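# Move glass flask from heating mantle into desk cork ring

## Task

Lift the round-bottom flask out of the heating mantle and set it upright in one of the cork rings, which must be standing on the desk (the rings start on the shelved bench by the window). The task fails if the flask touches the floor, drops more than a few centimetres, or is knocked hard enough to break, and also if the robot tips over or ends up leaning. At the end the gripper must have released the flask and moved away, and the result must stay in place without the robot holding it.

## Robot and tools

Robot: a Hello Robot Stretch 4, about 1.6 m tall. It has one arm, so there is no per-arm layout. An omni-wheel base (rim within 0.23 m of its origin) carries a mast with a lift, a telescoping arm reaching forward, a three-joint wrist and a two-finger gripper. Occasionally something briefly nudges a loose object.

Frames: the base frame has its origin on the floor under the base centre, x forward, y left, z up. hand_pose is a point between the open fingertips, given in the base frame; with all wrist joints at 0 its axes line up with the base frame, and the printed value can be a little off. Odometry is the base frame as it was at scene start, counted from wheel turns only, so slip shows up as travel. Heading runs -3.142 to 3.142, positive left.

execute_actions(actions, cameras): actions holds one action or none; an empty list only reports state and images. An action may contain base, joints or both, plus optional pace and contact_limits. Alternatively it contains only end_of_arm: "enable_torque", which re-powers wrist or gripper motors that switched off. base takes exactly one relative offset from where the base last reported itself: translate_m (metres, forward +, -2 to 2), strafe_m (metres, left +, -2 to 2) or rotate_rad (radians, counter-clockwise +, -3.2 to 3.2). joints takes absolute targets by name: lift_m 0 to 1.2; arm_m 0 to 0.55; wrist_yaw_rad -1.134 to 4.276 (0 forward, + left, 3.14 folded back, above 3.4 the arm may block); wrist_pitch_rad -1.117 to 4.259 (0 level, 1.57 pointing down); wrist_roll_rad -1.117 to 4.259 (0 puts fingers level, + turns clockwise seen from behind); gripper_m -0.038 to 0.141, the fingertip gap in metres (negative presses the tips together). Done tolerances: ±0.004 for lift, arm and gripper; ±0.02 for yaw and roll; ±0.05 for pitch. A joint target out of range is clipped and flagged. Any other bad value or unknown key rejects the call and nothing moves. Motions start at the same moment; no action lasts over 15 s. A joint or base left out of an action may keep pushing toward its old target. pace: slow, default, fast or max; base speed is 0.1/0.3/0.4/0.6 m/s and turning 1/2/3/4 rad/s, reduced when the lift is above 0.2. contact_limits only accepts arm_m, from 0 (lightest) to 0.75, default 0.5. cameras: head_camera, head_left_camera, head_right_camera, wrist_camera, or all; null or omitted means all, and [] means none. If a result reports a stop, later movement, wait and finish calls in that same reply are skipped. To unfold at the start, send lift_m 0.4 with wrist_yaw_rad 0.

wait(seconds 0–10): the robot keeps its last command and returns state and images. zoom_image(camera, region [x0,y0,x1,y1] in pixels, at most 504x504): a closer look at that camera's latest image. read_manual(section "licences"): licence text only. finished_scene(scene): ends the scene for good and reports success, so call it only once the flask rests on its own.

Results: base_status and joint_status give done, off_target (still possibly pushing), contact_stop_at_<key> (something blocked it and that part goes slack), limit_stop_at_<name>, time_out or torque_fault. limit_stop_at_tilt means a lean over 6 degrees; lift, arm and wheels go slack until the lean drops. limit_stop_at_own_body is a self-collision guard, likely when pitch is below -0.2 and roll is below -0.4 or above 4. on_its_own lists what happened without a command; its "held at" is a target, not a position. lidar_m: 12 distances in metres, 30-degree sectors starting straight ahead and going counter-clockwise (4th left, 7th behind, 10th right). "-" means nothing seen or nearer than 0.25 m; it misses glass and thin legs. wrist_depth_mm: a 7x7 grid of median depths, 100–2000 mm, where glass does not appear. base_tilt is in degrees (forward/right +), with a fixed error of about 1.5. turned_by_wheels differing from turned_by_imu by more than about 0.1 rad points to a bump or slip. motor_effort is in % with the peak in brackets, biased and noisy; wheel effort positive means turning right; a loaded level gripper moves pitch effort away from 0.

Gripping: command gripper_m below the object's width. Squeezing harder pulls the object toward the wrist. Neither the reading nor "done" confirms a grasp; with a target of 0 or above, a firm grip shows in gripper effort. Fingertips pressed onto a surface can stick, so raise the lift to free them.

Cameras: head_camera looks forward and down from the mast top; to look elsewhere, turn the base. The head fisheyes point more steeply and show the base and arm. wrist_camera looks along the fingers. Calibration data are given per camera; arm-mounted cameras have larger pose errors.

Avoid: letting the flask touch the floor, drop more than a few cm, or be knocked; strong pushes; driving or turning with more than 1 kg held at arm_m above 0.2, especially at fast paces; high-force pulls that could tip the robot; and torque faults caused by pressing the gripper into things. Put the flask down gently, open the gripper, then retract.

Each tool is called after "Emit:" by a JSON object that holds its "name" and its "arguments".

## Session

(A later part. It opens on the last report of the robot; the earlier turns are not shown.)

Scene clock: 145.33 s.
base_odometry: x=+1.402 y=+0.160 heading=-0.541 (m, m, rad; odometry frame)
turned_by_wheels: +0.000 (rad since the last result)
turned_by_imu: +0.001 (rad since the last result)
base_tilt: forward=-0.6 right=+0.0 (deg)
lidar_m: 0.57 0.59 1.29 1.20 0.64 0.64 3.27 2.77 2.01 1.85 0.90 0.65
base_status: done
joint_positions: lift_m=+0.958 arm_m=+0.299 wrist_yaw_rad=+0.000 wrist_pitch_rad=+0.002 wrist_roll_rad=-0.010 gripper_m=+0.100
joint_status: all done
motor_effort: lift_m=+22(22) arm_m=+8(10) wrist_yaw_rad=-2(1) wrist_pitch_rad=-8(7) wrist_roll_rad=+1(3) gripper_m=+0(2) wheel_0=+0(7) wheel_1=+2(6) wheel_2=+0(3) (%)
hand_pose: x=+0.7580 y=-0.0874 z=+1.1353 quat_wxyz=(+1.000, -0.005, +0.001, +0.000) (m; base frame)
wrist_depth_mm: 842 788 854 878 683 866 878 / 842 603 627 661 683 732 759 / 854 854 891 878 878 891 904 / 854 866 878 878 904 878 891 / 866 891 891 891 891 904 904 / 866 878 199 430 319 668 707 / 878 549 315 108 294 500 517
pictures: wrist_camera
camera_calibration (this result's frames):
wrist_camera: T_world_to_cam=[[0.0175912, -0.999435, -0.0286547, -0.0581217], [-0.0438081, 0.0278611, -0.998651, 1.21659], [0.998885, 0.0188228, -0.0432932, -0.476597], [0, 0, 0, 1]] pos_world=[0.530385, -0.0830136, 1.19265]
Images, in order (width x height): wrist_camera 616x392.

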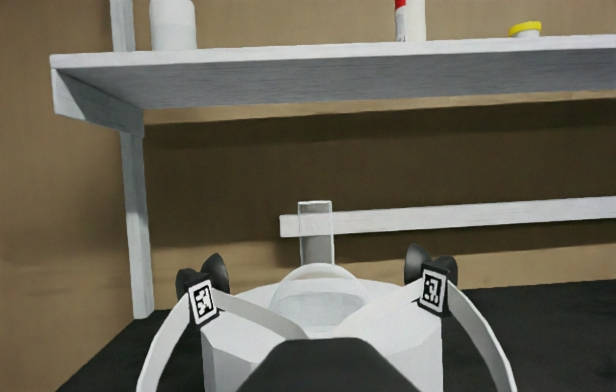

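Emit:
{"name": "execute_actions", "arguments": {"actions": [{"joints":{"arm_m":0.44},"pace":"slow"}], "cameras": ["wrist_camera","head_right_camera"]}}

Emit:
{"name": "zoom_image", "arguments": {"camera": "head_right_camera", "region": [130,220,330,380]}}

Scene clock: 154.63 s.
base_odometry: x=+1.402 y=+0.160 heading=-0.541 (m, m, rad; odometry frame)
turned_by_wheels: +0.000 (rad since the last result)
turned_by_imu: +0.001 (rad since the last result)
base_tilt: forward=-0.6 right=+0.1 (deg)
lidar_m: 0.56 0.62 1.31 1.22 0.67 0.66 3.26 2.73 1.99 1.87 0.89 0.64
base_status: not commanded
joint_positions: lift_m=+0.958 arm_m=+0.439 wrist_yaw_rad=+0.000 wrist_pitch_rad=+0.002 wrist_roll_rad=-0.010 gripper_m=+0.100
joint_status: all done
motor_effort: lift_m=+22(22) arm_m=+8(8) wrist_yaw_rad=-1(1) wrist_pitch_rad=-7(7) wrist_roll_rad=+1(1) gripper_m=-1(1) wheel_0=+0(0) wheel_1=+2(2) wheel_2=+0(0) (%)
hand_pose: x=+0.8979 y=-0.0874 z=+1.1353 quat_wxyz=(+1.000, -0.005, +0.001, +0.000) (m; base frame)
wrist_depth_mm: 377 387 397 410 421 436 455 / 484 597 627 654 759 750 750 / 723 732 732 741 750 750 759 / 732 741 741 759 759 759 759 / 741 741 750 759 661 759 778 / 741 741 200 759 320 676 699 / 741 544 279 108 265 259 512
pictures: head_right_camera, wrist_camera
camera_calibration (this result's frames):
wrist_camera: T_world_to_cam=[[0.0175909, -0.999435, -0.0286547, -0.0605836], [-0.0438083, 0.0278612, -0.998651, 1.22273], [0.998885, 0.0188225, -0.0432934, -0.616406], [0, 0, 0, 1]] pos_world=[0.67035, -0.0830136, 1.19265]
Images, in order (width x height): head_right_camera 420x672, wrist_camera 616x392.

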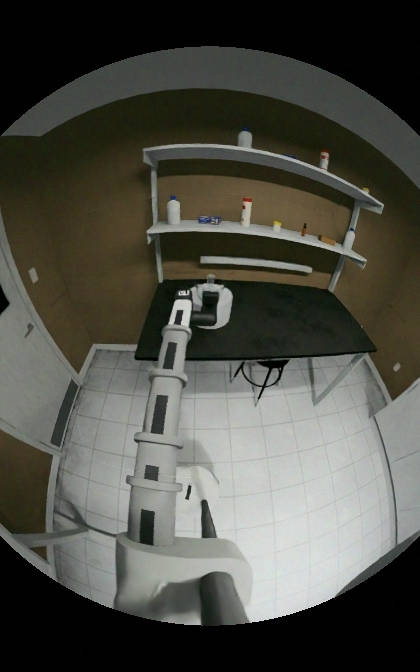

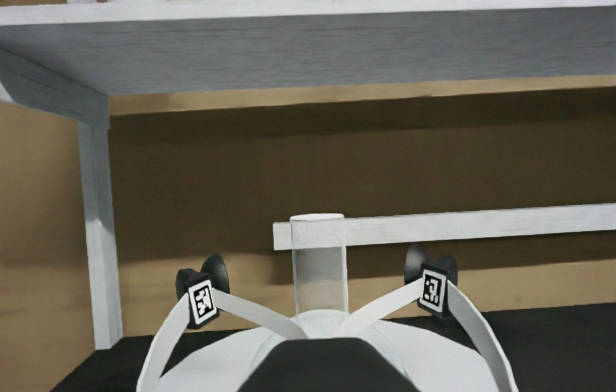

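Region (130, 220, 330, 380) of head_right_camera's 420x672 image, scaled by 2.520, with more detail than that image has; it fills the top 403 rows of this view, and the rest is white.

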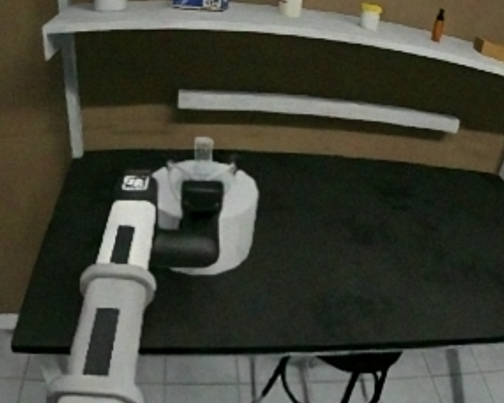

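Emit:
{"name": "execute_actions", "arguments": {"actions": [{"joints":{"arm_m":0.45},"pace":"slow"}], "cameras": []}}

Emit:
{"name": "execute_actions", "arguments": {"actions": [{"joints":{"gripper_m":0.0}}], "cameras": ["wrist_camera"]}}

Emit:
{"name": "execute_actions", "arguments": {"actions": [{"joints":{"lift_m":1.12},"pace":"slow"}], "cameras": ["wrist_camera","head_right_camera"]}}

Scene clock: 161.23 s.
base_odometry: x=+1.402 y=+0.160 heading=-0.541 (m, m, rad; odometry frame)
turned_by_wheels: +0.000 (rad since the last result)
turned_by_imu: +0.001 (rad since the last result)
base_tilt: forward=-0.6 right=+0.1 (deg)
lidar_m: 0.56 0.61 1.29 1.22 0.64 0.68 3.25 2.76 1.95 1.87 0.88 0.64
base_status: not commanded
joint_positions: lift_m=+0.958 arm_m=+0.449 wrist_yaw_rad=+0.000 wrist_pitch_rad=+0.002 wrist_roll_rad=-0.010 gripper_m=+0.100
joint_status: all done
motor_effort: lift_m=+22(22) arm_m=+8(8) wrist_yaw_rad=-2(1) wrist_pitch_rad=-8(9) wrist_roll_rad=-3(1) gripper_m=+2(0) wheel_0=-1(0) wheel_1=+2(2) wheel_2=+0(0) (%)
hand_pose: x=+0.9079 y=-0.0874 z=+1.1353 quat_wxyz=(+1.000, -0.005, +0.001, +0.000) (m; base frame)
wrist_depth_mm: 375 387 399 413 424 439 452 / 484 597 627 661 723 741 741 / 715 732 723 723 750 732 750 / 715 732 741 741 750 750 750 / 732 723 732 750 654 750 759 / 732 732 200 759 322 668 732 / 741 549 278 108 264 258 517
pictures: none
No camera images: the call's "cameras" was empty. Leave "cameras" out to get every camera's image.

Scene clock: 163.03 s.
base_odometry: x=+1.402 y=+0.160 heading=-0.541 (m, m, rad; odometry frame)
turned_by_wheels: +0.000 (rad since the last result)
turned_by_imu: +0.000 (rad since the last result)
base_tilt: forward=-0.6 right=+0.1 (deg)
lidar_m: 0.53 0.59 1.27 1.19 0.65 0.64 3.25 2.72 1.98 1.86 0.90 0.63
base_status: not commanded
joint_positions: lift_m=+0.958 arm_m=+0.449 wrist_yaw_rad=+0.000 wrist_pitch_rad=+0.000 wrist_roll_rad=-0.010 gripper_m=+0.001
joint_status: all done
motor_effort: lift_m=+22(22) arm_m=+8(8) wrist_yaw_rad=+0(0) wrist_pitch_rad=-1(5) wrist_roll_rad=-3(0) gripper_m=-21(22) wheel_0=+0(0) wheel_1=+2(2) wheel_2=+0(0) (%)
hand_pose: x=+0.9080 y=-0.0875 z=+1.1359 quat_wxyz=(+1.000, -0.005, +0.000, +0.000) (m; base frame)
wrist_depth_mm: 368 382 394 404 421 430 442 / 473 585 615 640 683 732 741 / 715 723 741 732 732 741 741 / 723 723 723 741 750 741 750 / 723 723 741 647 661 750 759 / 723 732 186 750 189 683 768 / 750 544 282 108 267 247 521
pictures: wrist_camera
camera_calibration (this result's frames):
wrist_camera: T_world_to_cam=[[0.0172357, -0.999442, -0.0286164, -0.0605853], [-0.0416352, 0.0278784, -0.998744, 1.22193], [0.998984, 0.0184055, -0.0411315, -0.629046], [0, 0, 0, 1]] pos_world=[0.680327, -0.083039, 1.19279]
Images, in order (width x height): wrist_camera 616x392.

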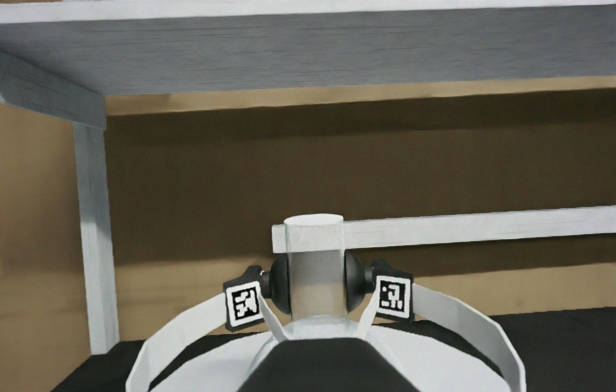

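Scene clock: 165.13 s.
base_odometry: x=+1.402 y=+0.160 heading=-0.541 (m, m, rad; odometry frame)
turned_by_wheels: +0.000 (rad since the last result)
turned_by_imu: +0.000 (rad since the last result)
base_tilt: forward=-0.6 right=+0.1 (deg)
lidar_m: 0.55 0.58 1.30 1.23 0.64 0.64 3.28 2.77 1.99 1.85 0.93 0.62
base_status: not commanded
joint_positions: lift_m=+1.120 arm_m=+0.449 wrist_yaw_rad=+0.000 wrist_pitch_rad=+0.005 wrist_roll_rad=-0.010 gripper_m=+0.001
joint_status: all done
motor_effort: lift_m=+23(24) arm_m=+7(7) wrist_yaw_rad=+0(0) wrist_pitch_rad=-14(14) wrist_roll_rad=+0(0) gripper_m=-22(23) wheel_0=+0(1) wheel_1=+2(2) wheel_2=+0(0) (%)
hand_pose: x=+0.9080 y=-0.0875 z=+1.2965 quat_wxyz=(+1.000, -0.005, +0.002, +0.000) (m; base frame)
wrist_depth_mm: 707 715 715 732 723 723 732 / 707 492 732 723 732 741 750 / 723 488 723 517 732 512 691 / 433 732 741 741 741 750 741 / 723 741 732 750 759 750 750 / 732 741 186 647 187 661 676 / 732 627 750 108 759 768 778
pictures: head_right_camera, wrist_camera
camera_calibration (this result's frames):
wrist_camera: T_world_to_cam=[[0.0171018, -0.999442, -0.0286991, -0.0557614], [-0.0463505, 0.02788, -0.998536, 1.3863], [0.998779, 0.018407, -0.0458479, -0.616141], [0, 0, 0, 1]] pos_world=[0.680598, -0.083039, 1.35442]
Images, in order (width x height): head_right_camera 420x672, wrist_camera 616x392.

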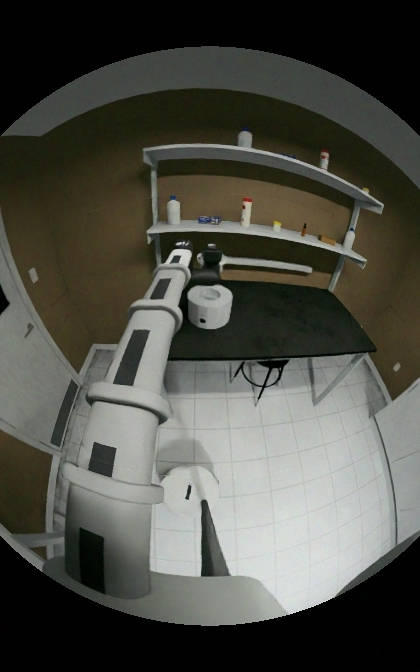

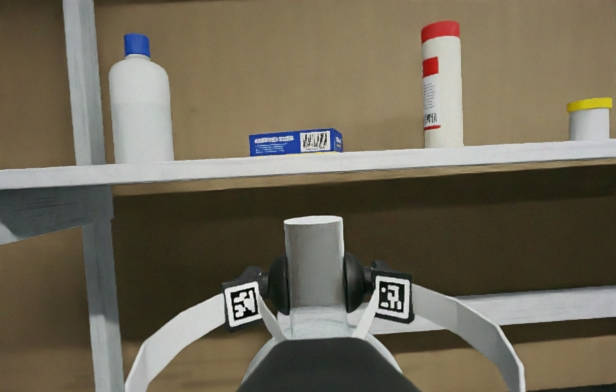

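Emit:
{"name": "execute_actions", "arguments": {"actions": [{"joints":{"arm_m":0.1},"base":{"strafe_m":-0.3},"pace":"slow"}], "cameras": []}}

Emit:
{"name": "execute_actions", "arguments": {"actions": [{"base":{"translate_m":-1.245}}], "cameras": []}}

Emit:
{"name": "execute_actions", "arguments": {"actions": [{"base":{"rotate_rad":1.575},"pace":"slow"}], "cameras": ["head_camera","head_left_camera","wrist_camera"]}}

Scene clock: 180.73 s.
base_odometry: x=+1.248 y=-0.097 heading=-0.541 (m, m, rad; odometry frame)
turned_by_wheels: +0.000 (rad since the last result)
turned_by_imu: +0.001 (rad since the last result)
base_tilt: forward=-0.6 right=+0.1 (deg)
lidar_m: 0.59 0.60 1.60 1.52 0.87 1.08 3.23 3.26 1.66 1.57 0.90 0.65
base_status: done
joint_positions: lift_m=+1.120 arm_m=+0.101 wrist_yaw_rad=+0.000 wrist_pitch_rad=+0.005 wrist_roll_rad=-0.010 gripper_m=+0.001
joint_status: all done
motor_effort: lift_m=+23(23) arm_m=-9(7) wrist_yaw_rad=-2(1) wrist_pitch_rad=-12(15) wrist_roll_rad=+0(0) gripper_m=-21(23) wheel_0=+1(5) wheel_1=-1(6) wheel_2=-1(2) (%)
hand_pose: x=+0.5609 y=-0.0874 z=+1.2965 quat_wxyz=(+1.000, -0.005, +0.002, +0.000) (m; base frame)
wrist_depth_mm: 1042 1042 1060 1078 1060 1078 1098 / 1042 1042 1078 1078 1078 1098 1078 / 976 1078 1078 1078 1060 1078 1098 / 904 1078 1078 1060 1118 1098 1138 / 1078 1098 1078 1078 1118 1118 1138 / 1078 1098 186 1098 187 1138 1098 / 1098 609 831 108 842 778 809
pictures: none
No camera images: the call's "cameras" was empty. Leave "cameras" out to get every camera's image.

Scene clock: 186.37 s.
base_odometry: x=+0.181 y=+0.544 heading=-0.541 (m, m, rad; odometry frame)
turned_by_wheels: +0.000 (rad since the last result)
turned_by_imu: +0.005 (rad since the last result)
base_tilt: forward=-0.6 right=+0.1 (deg)
lidar_m: 1.82 1.07 0.76 0.68 0.72 1.35 1.31 1.32 2.37 1.62 1.69 1.97
base_status: done
joint_positions: lift_m=+1.120 arm_m=+0.101 wrist_yaw_rad=+0.000 wrist_pitch_rad=+0.005 wrist_roll_rad=-0.010 gripper_m=+0.001
joint_status: not commanded
motor_effort: lift_m=+22(23) arm_m=-8(8) wrist_yaw_rad=+0(1) wrist_pitch_rad=-14(13) wrist_roll_rad=-1(0) gripper_m=-24(21) wheel_0=+0(7) wheel_1=+0(6) wheel_2=+0(10) (%)
hand_pose: x=+0.5608 y=-0.0874 z=+1.2967 quat_wxyz=(+1.000, -0.005, +0.002, +0.000) (m; base frame)
wrist_depth_mm: - - - - - - - / - - - - - - - / - - - - - - - / - - - - - - - / - - - - - - - / - - 186 1863 187 1576 - / - - - 108 - - -
pictures: none
No camera images: the call's "cameras" was empty. Leave "cameras" out to get every camera's image.

Scene clock: 189.23 s.
base_odometry: x=+0.181 y=+0.544 heading=+1.034 (m, m, rad; odometry frame)
turned_by_wheels: +1.575 (rad since the last result)
turned_by_imu: +1.585 (rad since the last result)
base_tilt: forward=-0.6 right=+0.1 (deg)
lidar_m: 0.68 0.75 0.98 1.26 1.32 2.34 1.64 1.67 1.96 1.84 1.07 0.75
base_status: done
joint_positions: lift_m=+1.120 arm_m=+0.101 wrist_yaw_rad=+0.000 wrist_pitch_rad=+0.005 wrist_roll_rad=-0.010 gripper_m=+0.001
joint_status: not commanded
motor_effort: lift_m=+22(22) arm_m=-8(8) wrist_yaw_rad=-1(1) wrist_pitch_rad=-12(13) wrist_roll_rad=+0(0) gripper_m=-21(22) wheel_0=+0(2) wheel_1=+0(6) wheel_2=-2(4) (%)
hand_pose: x=+0.5608 y=-0.0874 z=+1.2967 quat_wxyz=(+1.000, -0.005, +0.002, +0.000) (m; base frame)
wrist_depth_mm: 1138 1138 1138 1138 1160 1160 1160 / 1118 1118 1138 1138 1160 1160 1182 / 1138 1160 1182 1160 1182 1182 1229 / 1138 1182 1160 1182 1205 1160 1205 / 1138 1160 1205 1182 1182 1205 1205 / 1182 1160 186 1025 188 1042 1160 / 854 778 831 108 778 715 741
pictures: head_camera, head_left_camera, wrist_camera
camera_calibration (this result's frames):
wrist_camera: T_world_to_cam=[[0.0175058, -0.999435, -0.0286959, -0.0499339], [-0.0460241, 0.0278644, -0.998552, 1.37024], [0.998787, 0.0188011, -0.0455103, -0.269754], [0, 0, 0, 1]] pos_world=[0.333365, -0.0830151, 1.35455]
Images, in order (width x height): head_camera 420x560, head_left_camera 420x672, wrist_camera 616x392.

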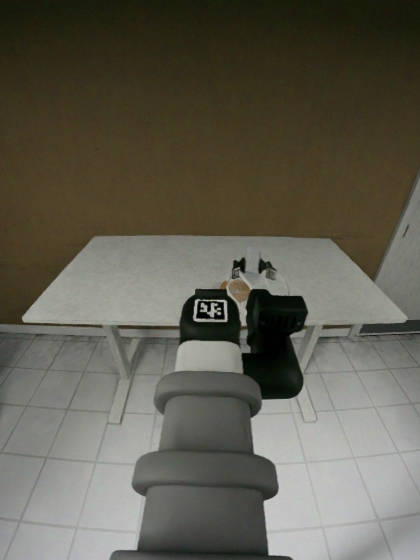

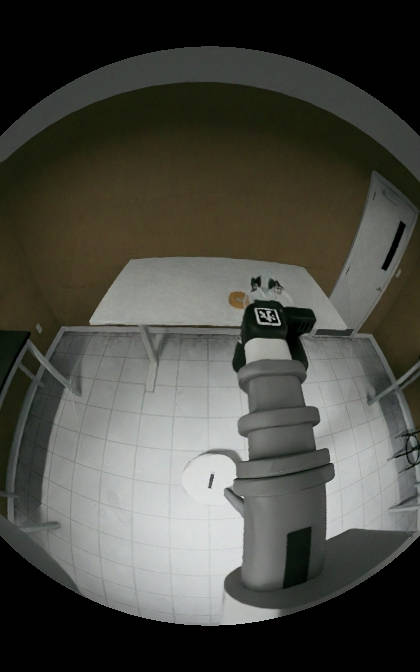

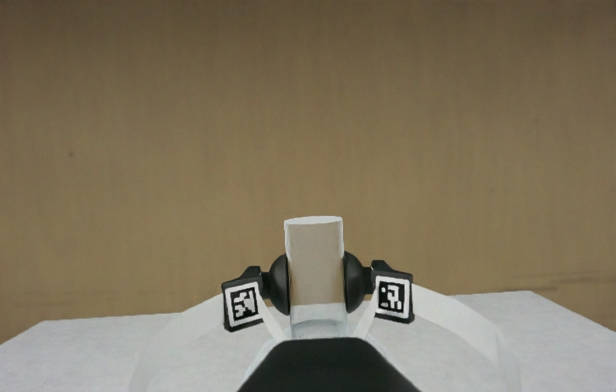

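Emit:
{"name": "execute_actions", "arguments": {"actions": [{"joints":{"wrist_yaw_rad":-0.8,"arm_m":0.0},"pace":"slow"}], "cameras": ["head_camera"]}}

Emit:
{"name": "zoom_image", "arguments": {"camera": "head_camera", "region": [180,240,300,340]}}

Scene clock: 198.23 s.
base_odometry: x=+0.181 y=+0.544 heading=+1.034 (m, m, rad; odometry frame)
turned_by_wheels: +0.000 (rad since the last result)
turned_by_imu: +0.001 (rad since the last result)
base_tilt: forward=-0.6 right=+0.1 (deg)
lidar_m: 0.69 0.74 0.96 1.28 1.34 2.31 1.62 1.68 1.98 1.82 1.05 0.72
base_status: not commanded
joint_positions: lift_m=+1.120 arm_m=+0.003 wrist_yaw_rad=-0.800 wrist_pitch_rad=+0.005 wrist_roll_rad=-0.010 gripper_m=+0.001
joint_status: all done
joint sent to its limit — the command would take arm_m past its lower limit, so that joint was sent only as far as its limit.
motor_effort: lift_m=+22(22) arm_m=-8(8) wrist_yaw_rad=-2(8) wrist_pitch_rad=-12(13) wrist_roll_rad=-1(2) gripper_m=-21(20) wheel_0=+0(0) wheel_1=+0(0) wheel_2=-1(1) (%)
hand_pose: x=+0.3118 y=-0.2678 z=+1.2967 quat_wxyz=(+0.921, -0.004, +0.004, -0.389) (m; base frame)
wrist_depth_mm: 1118 1281 1618 - - - - / 1118 1308 1618 1921 - - - / 1118 1308 1576 - - - - / 1138 1336 1537 1921 - - - / 1118 1308 1576 1863 - - - / 1098 1205 186 1921 187 - - / 866 798 820 108 - - -
pictures: head_camera
Images, in order (width x height): head_camera 420x560.

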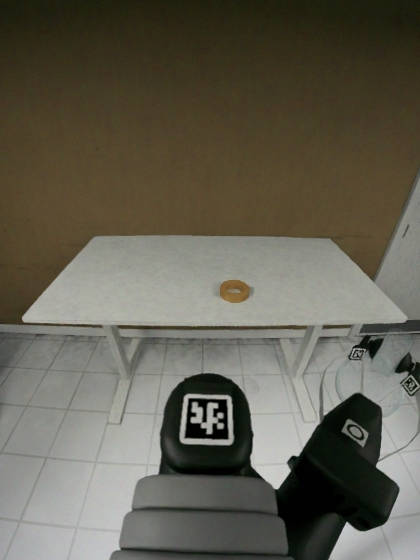

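Region (180, 240, 300, 340) of head_camera's 420x560 image, scaled by 4.200, with more detail than that image has.

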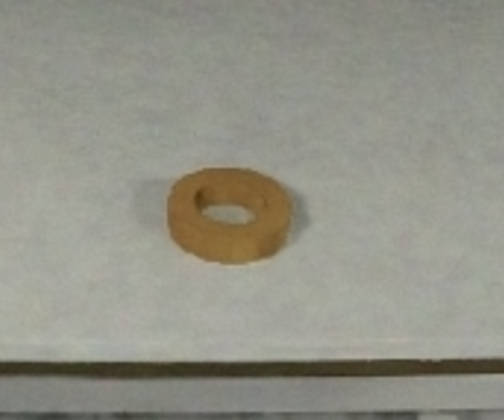

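Emit:
{"name": "execute_actions", "arguments": {"actions": [{"joints":{"wrist_yaw_rad":0},"base":{"strafe_m":-0.008},"pace":"slow"}], "cameras": []}}

Emit:
{"name": "execute_actions", "arguments": {"actions": [{"joints":{"arm_m":0.436,"lift_m":1.0},"pace":"slow"}], "cameras": ["head_left_camera","head_right_camera"]}}

Emit:
{"name": "zoom_image", "arguments": {"camera": "head_left_camera", "region": [170,240,330,360]}}

Emit:
{"name": "zoom_image", "arguments": {"camera": "head_right_camera", "region": [130,240,290,360]}}

Scene clock: 210.93 s.
base_odometry: x=+0.187 y=+0.540 heading=+1.034 (m, m, rad; odometry frame)
turned_by_wheels: +0.000 (rad since the last result)
turned_by_imu: +0.001 (rad since the last result)
base_tilt: forward=-0.6 right=+0.1 (deg)
lidar_m: 0.66 0.74 0.99 1.29 1.36 2.35 1.62 1.70 1.95 1.82 1.05 0.75
base_status: done
joint_positions: lift_m=+1.120 arm_m=+0.002 wrist_yaw_rad=-0.001 wrist_pitch_rad=+0.005 wrist_roll_rad=-0.010 gripper_m=+0.001
joint_status: all done
motor_effort: lift_m=+22(22) arm_m=-8(8) wrist_yaw_rad=-1(3) wrist_pitch_rad=-12(12) wrist_roll_rad=-1(1) gripper_m=-23(21) wheel_0=+0(4) wheel_1=-2(4) wheel_2=+0(3) (%)
hand_pose: x=+0.4618 y=-0.0876 z=+1.2967 quat_wxyz=(+1.000, -0.005, +0.002, +0.000) (m; base frame)
wrist_depth_mm: 1229 1255 1229 1229 1205 1281 1255 / 1229 1229 1229 1229 1281 1281 1281 / 1255 1255 1255 1229 1255 1281 1281 / 1229 1255 1255 1255 1255 1308 1308 / 1255 1281 1255 1281 1308 1255 1308 / 1229 1229 185 1042 187 1025 1205 / 866 778 809 108 778 715 750
pictures: none
No camera images: the call's "cameras" was empty. Leave "cameras" out to get every camera's image.

Scene clock: 216.57 s.
base_odometry: x=+0.187 y=+0.540 heading=+1.034 (m, m, rad; odometry frame)
turned_by_wheels: +0.000 (rad since the last result)
turned_by_imu: +0.001 (rad since the last result)
base_tilt: forward=-0.6 right=+0.0 (deg)
lidar_m: 0.66 0.74 1.01 1.27 1.33 2.35 1.63 1.68 1.96 1.83 1.07 0.74
base_status: not commanded
joint_positions: lift_m=+1.000 arm_m=+0.435 wrist_yaw_rad=+0.000 wrist_pitch_rad=+0.005 wrist_roll_rad=-0.010 gripper_m=+0.001
joint_status: all done
motor_effort: lift_m=+16(21) arm_m=+8(9) wrist_yaw_rad=+0(2) wrist_pitch_rad=-12(13) wrist_roll_rad=+1(1) gripper_m=-20(23) wheel_0=+0(0) wheel_1=-2(2) wheel_2=+0(0) (%)
hand_pose: x=+0.8939 y=-0.0875 z=+1.1772 quat_wxyz=(+1.000, -0.005, +0.002, +0.000) (m; base frame)
wrist_depth_mm: 809 820 809 820 842 831 842 / 820 809 831 842 842 842 854 / 820 820 842 842 842 842 854 / 831 820 831 854 854 854 866 / 842 842 854 854 842 878 891 / 831 842 186 732 188 741 723 / 603 549 569 108 539 504 521
pictures: head_left_camera, head_right_camera
Images, in order (width x height): head_left_camera 420x672, head_right_camera 420x672.

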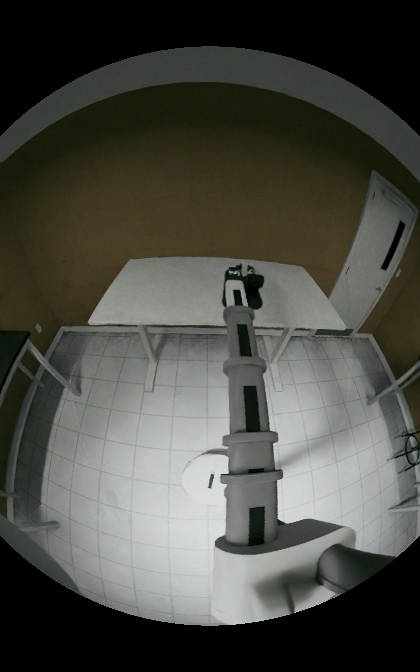

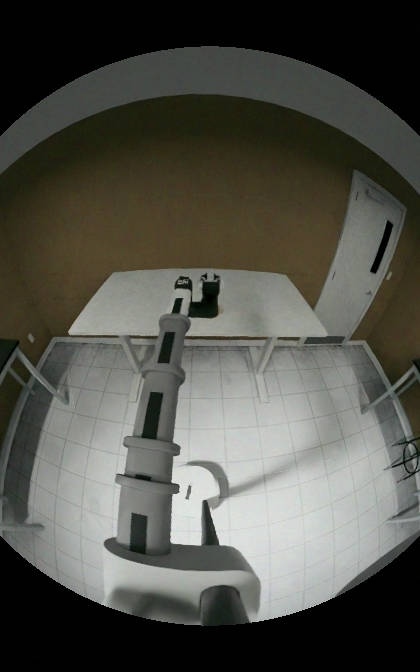

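Region (170, 240, 330, 360) of head_left_camera's 420x672 image, scaled by 3.150, with more detail than that image has; it fills the top 378 rows of this view, and the rest is white.

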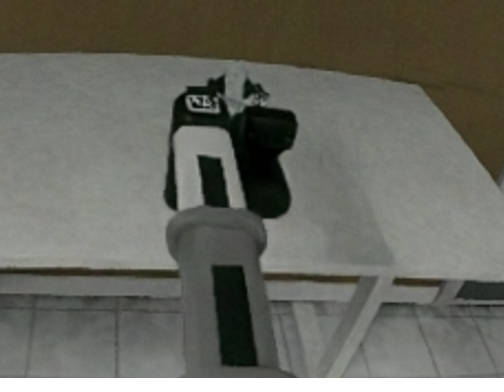

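Region (130, 240, 290, 360) of head_right_camera's 420x672 image, scaled by 3.150, with more detail than that image has; it fills the top 378 rows of this view, and the rest is white.

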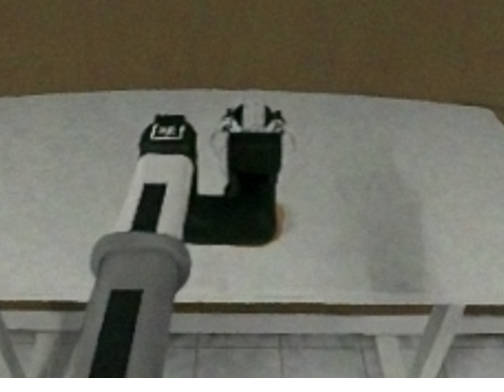

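Blind; descend in steps watching pitch effort.

Emit:
{"name": "execute_actions", "arguments": {"actions": [{"joints":{"lift_m":0.97},"pace":"slow"}], "cameras": []}}

Emit:
{"name": "execute_actions", "arguments": {"actions": [{"joints":{"lift_m":0.958},"pace":"slow"}], "cameras": []}}

Emit:
{"name": "execute_actions", "arguments": {"actions": [{"joints":{"lift_m":0.948},"pace":"slow"}], "cameras": []}}

Scene clock: 224.93 s.
base_odometry: x=+0.187 y=+0.540 heading=+1.034 (m, m, rad; odometry frame)
turned_by_wheels: +0.000 (rad since the last result)
turned_by_imu: +0.001 (rad since the last result)
base_tilt: forward=-0.6 right=+0.1 (deg)
lidar_m: 0.70 0.71 0.97 1.28 1.34 2.36 1.61 1.65 1.96 1.81 1.08 0.76
base_status: not commanded
joint_positions: lift_m=+0.970 arm_m=+0.435 wrist_yaw_rad=+0.000 wrist_pitch_rad=+0.005 wrist_roll_rad=-0.010 gripper_m=+0.001
joint_status: all done
motor_effort: lift_m=+16(16) arm_m=+8(8) wrist_yaw_rad=-1(1) wrist_pitch_rad=-14(14) wrist_roll_rad=+0(2) gripper_m=-22(24) wheel_0=+0(0) wheel_1=-2(2) wheel_2=+0(0) (%)
hand_pose: x=+0.8939 y=-0.0875 z=+1.1472 quat_wxyz=(+1.000, -0.005, +0.002, +0.000) (m; base frame)
wrist_depth_mm: 820 831 820 842 831 842 854 / 820 831 831 842 842 842 842 / 820 831 831 854 831 866 854 / 831 831 854 842 854 854 866 / 854 842 842 854 854 866 878 / 788 759 186 647 187 654 654 / 539 488 512 108 488 452 466
pictures: none
No camera images: the call's "cameras" was empty. Leave "cameras" out to get every camera's image.

Scene clock: 225.70 s.
base_odometry: x=+0.187 y=+0.540 heading=+1.034 (m, m, rad; odometry frame)
turned_by_wheels: +0.000 (rad since the last result)
turned_by_imu: +0.000 (rad since the last result)
base_tilt: forward=-0.6 right=+0.1 (deg)
lidar_m: 0.68 0.73 0.98 1.26 1.36 2.36 1.62 1.68 1.93 1.82 1.10 0.74
base_status: not commanded
joint_positions: lift_m=+0.958 arm_m=+0.435 wrist_yaw_rad=+0.000 wrist_pitch_rad=+0.005 wrist_roll_rad=-0.010 gripper_m=+0.001
joint_status: all done
motor_effort: lift_m=+16(15) arm_m=+8(8) wrist_yaw_rad=+0(2) wrist_pitch_rad=-13(13) wrist_roll_rad=+2(2) gripper_m=-21(21) wheel_0=+0(0) wheel_1=-2(2) wheel_2=+0(0) (%)
hand_pose: x=+0.8939 y=-0.0875 z=+1.1352 quat_wxyz=(+1.000, -0.005, +0.002, +0.000) (m; base frame)
wrist_depth_mm: 809 809 820 820 854 842 842 / 820 820 831 842 854 854 854 / 820 831 831 842 854 854 854 / 831 842 842 831 854 854 866 / 831 831 831 854 854 878 866 / 750 723 186 621 187 621 615 / 512 469 484 108 462 427 449
pictures: none
No camera images: the call's "cameras" was empty. Leave "cameras" out to get every camera's image.

Scene clock: 226.43 s.
base_odometry: x=+0.187 y=+0.540 heading=+1.034 (m, m, rad; odometry frame)
turned_by_wheels: +0.000 (rad since the last result)
turned_by_imu: +0.000 (rad since the last result)
base_tilt: forward=-0.6 right=+0.0 (deg)
lidar_m: 0.69 0.74 0.99 1.29 1.36 2.36 1.61 1.67 1.92 1.83 1.05 0.75
base_status: not commanded
joint_positions: lift_m=+0.948 arm_m=+0.435 wrist_yaw_rad=+0.000 wrist_pitch_rad=+0.005 wrist_roll_rad=-0.010 gripper_m=+0.001
joint_status: all done
motor_effort: lift_m=+16(16) arm_m=+8(8) wrist_yaw_rad=-1(1) wrist_pitch_rad=-12(12) wrist_roll_rad=+0(2) gripper_m=-21(22) wheel_0=+0(0) wheel_1=-2(2) wheel_2=+0(0) (%)
hand_pose: x=+0.8939 y=-0.0875 z=+1.1252 quat_wxyz=(+1.000, -0.005, +0.002, +0.000) (m; base frame)
wrist_depth_mm: 820 820 831 831 842 831 831 / 820 831 842 842 842 854 854 / 842 842 831 842 842 842 866 / 831 842 842 842 866 878 878 / 842 854 831 854 854 854 866 / 723 699 185 597 187 591 585 / 492 445 462 108 445 410 424
pictures: none
No camera images: the call's "cameras" was empty. Leave "cameras" out to get every camera's image.

Emit:
{"name": "execute_actions", "arguments": {"actions": [{"joints":{"lift_m":0.938},"pace":"slow"}], "cameras": []}}

Emit:
{"name": "execute_actions", "arguments": {"actions": [{"joints":{"lift_m":0.928},"pace":"slow"}], "cameras": []}}

Scene clock: 231.37 s.
base_odometry: x=+0.187 y=+0.540 heading=+1.034 (m, m, rad; odometry frame)
turned_by_wheels: +0.000 (rad since the last result)
turned_by_imu: +0.001 (rad since the last result)
base_tilt: forward=-0.6 right=+0.0 (deg)
lidar_m: 0.70 0.74 0.95 1.28 1.34 2.35 1.59 1.69 1.95 1.84 1.06 0.76
base_status: not commanded
joint_positions: lift_m=+0.938 arm_m=+0.435 wrist_yaw_rad=+0.000 wrist_pitch_rad=+0.005 wrist_roll_rad=-0.010 gripper_m=+0.001
joint_status: all done
motor_effort: lift_m=+16(16) arm_m=+8(8) wrist_yaw_rad=+0(1) wrist_pitch_rad=-13(13) wrist_roll_rad=-2(0) gripper_m=-20(21) wheel_0=+0(0) wheel_1=-2(2) wheel_2=+0(0) (%)
hand_pose: x=+0.8939 y=-0.0875 z=+1.1152 quat_wxyz=(+1.000, -0.005, +0.002, +0.000) (m; base frame)
wrist_depth_mm: 820 820 842 831 842 842 842 / 820 820 842 831 842 842 842 / 820 820 842 854 842 854 854 / 831 842 842 854 842 866 854 / 831 842 866 831 854 854 866 / 676 654 187 569 187 574 564 / 469 430 445 108 424 389 407
pictures: none
No camera images: the call's "cameras" was empty. Leave "cameras" out to get every camera's image.

Scene clock: 232.10 s.
base_odometry: x=+0.187 y=+0.540 heading=+1.034 (m, m, rad; odometry frame)
turned_by_wheels: +0.000 (rad since the last result)
turned_by_imu: +0.000 (rad since the last result)
base_tilt: forward=-0.6 right=+0.0 (deg)
lidar_m: 0.67 0.72 1.00 1.27 1.34 2.38 1.62 1.69 1.96 1.82 1.05 0.75
base_status: not commanded
joint_positions: lift_m=+0.928 arm_m=+0.435 wrist_yaw_rad=+0.000 wrist_pitch_rad=-0.001 wrist_roll_rad=-0.010 gripper_m=+0.001
joint_status: all done
motor_effort: lift_m=+14(15) arm_m=+8(8) wrist_yaw_rad=+0(2) wrist_pitch_rad=+4(13) wrist_roll_rad=+2(1) gripper_m=-22(21) wheel_0=+0(0) wheel_1=-2(2) wheel_2=+0(0) (%)
hand_pose: x=+0.8939 y=-0.0875 z=+1.1070 quat_wxyz=(+1.000, -0.005, -0.001, +0.000) (m; base frame)
wrist_depth_mm: 820 820 831 842 854 842 854 / 820 831 831 831 866 842 854 / 820 842 831 842 842 854 866 / 831 831 831 854 854 854 878 / 831 842 842 866 866 866 866 / 683 661 186 564 188 559 559 / 462 418 439 108 415 384 399
pictures: none
No camera images: the call's "cameras" was empty. Leave "cameras" out to get every camera's image.

Contact. Release.

Emit:
{"name": "execute_actions", "arguments": {"actions": [{"joints":{"gripper_m":0.1,"lift_m":0.932},"pace":"slow"}], "cameras": ["wrist_camera"]}}

Emit:
{"name": "execute_actions", "arguments": {"actions": [{"joints":{"arm_m":0.0},"base":{"translate_m":-0.3}}], "cameras": ["wrist_camera","head_camera"]}}

Scene clock: 239.80 s.
base_odometry: x=+0.187 y=+0.540 heading=+1.034 (m, m, rad; odometry frame)
turned_by_wheels: +0.000 (rad since the last result)
turned_by_imu: +0.001 (rad since the last result)
base_tilt: forward=-0.6 right=+0.0 (deg)
lidar_m: 0.68 0.74 0.98 1.28 1.32 2.34 1.63 1.66 1.92 1.82 1.07 0.76
base_status: not commanded
joint_positions: lift_m=+0.932 arm_m=+0.435 wrist_yaw_rad=+0.000 wrist_pitch_rad=+0.003 wrist_roll_rad=-0.010 gripper_m=+0.100
joint_status: all done
motor_effort: lift_m=+23(21) arm_m=+8(8) wrist_yaw_rad=-1(2) wrist_pitch_rad=-9(11) wrist_roll_rad=+0(2) gripper_m=+0(22) wheel_0=+0(0) wheel_1=-2(2) wheel_2=+0(0) (%)
hand_pose: x=+0.8939 y=-0.0875 z=+1.1091 quat_wxyz=(+1.000, -0.005, +0.001, +0.000) (m; base frame)
wrist_depth_mm: 809 820 831 831 831 842 842 / 820 831 831 842 842 842 842 / 809 831 842 842 842 854 854 / 831 820 831 854 854 854 878 / 831 820 854 842 854 866 866 / 676 654 198 609 508 521 549 / 462 424 436 108 415 384 399
pictures: wrist_camera
camera_calibration (this result's frames):
wrist_camera: T_world_to_cam=[[0.0172394, -0.99944, -0.0286679, -0.0610322], [-0.0444006, 0.0278787, -0.998625, 1.19688], [0.998865, 0.0184886, -0.0438951, -0.612881], [0, 0, 0, 1]] pos_world=[0.66638, -0.0830342, 1.16658]
Images, in order (width x height): wrist_camera 616x392.

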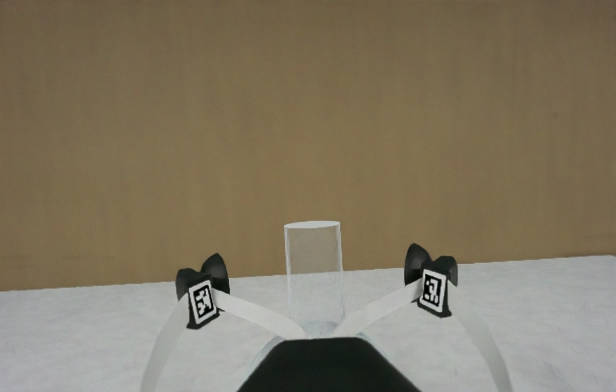

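Scene clock: 242.27 s.
base_odometry: x=+0.034 y=+0.282 heading=+1.034 (m, m, rad; odometry frame)
turned_by_wheels: +0.000 (rad since the last result)
turned_by_imu: +0.002 (rad since the last result)
base_tilt: forward=-0.6 right=+0.0 (deg)
lidar_m: 0.99 1.02 1.37 1.28 1.32 2.04 1.33 1.33 1.84 1.85 1.89 1.07
base_status: done
joint_positions: lift_m=+0.932 arm_m=+0.002 wrist_yaw_rad=+0.000 wrist_pitch_rad=+0.002 wrist_roll_rad=-0.010 gripper_m=+0.100
joint_status: all done
joint sent to its limit — the command would take arm_m past its lower limit, so that joint was sent only as far as its limit.
motor_effort: lift_m=+22(22) arm_m=-8(9) wrist_yaw_rad=-1(3) wrist_pitch_rad=-8(9) wrist_roll_rad=-2(1) gripper_m=+0(1) wheel_0=+1(6) wheel_1=+0(3) wheel_2=+0(9) (%)
hand_pose: x=+0.4619 y=-0.0875 z=+1.1092 quat_wxyz=(+1.000, -0.005, +0.001, +0.000) (m; base frame)
wrist_depth_mm: 1499 1499 1576 1537 1576 1499 1576 / 1537 1499 1537 1576 1576 1537 1576 / 1499 1537 1537 1576 1618 1576 1576 / 1537 1537 1537 1576 1576 1537 1576 / 1537 1255 1160 960 991 946 1576 / 1576 1138 199 1576 798 1160 1576 / 1618 1182 1576 108 1661 1618 1576
pictures: head_camera, wrist_camera
camera_calibration (this result's frames):
wrist_camera: T_world_to_cam=[[0.0173904, -0.999438, -0.0286599, -0.0536178], [-0.0439454, 0.0278725, -0.998645, 1.17767], [0.998883, 0.0186263, -0.043436, -0.181813], [0, 0, 0, 1]] pos_world=[0.234295, -0.0830258, 1.16664]
Images, in order (width x height): head_camera 420x560, wrist_camera 616x392.

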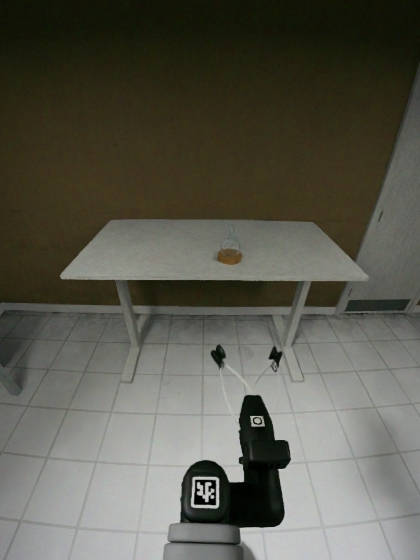

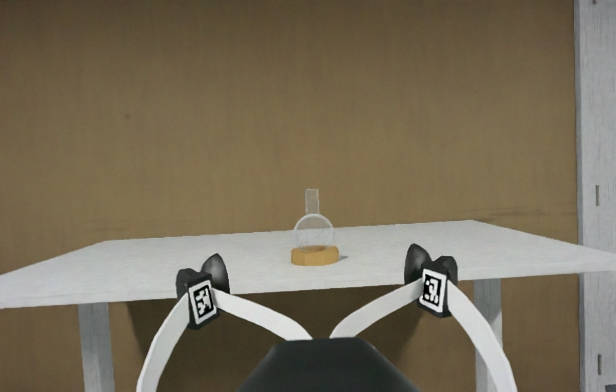

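Emit:
{"name": "finished_scene", "arguments": {"scene": 1}}

The scene is finished: the task was done.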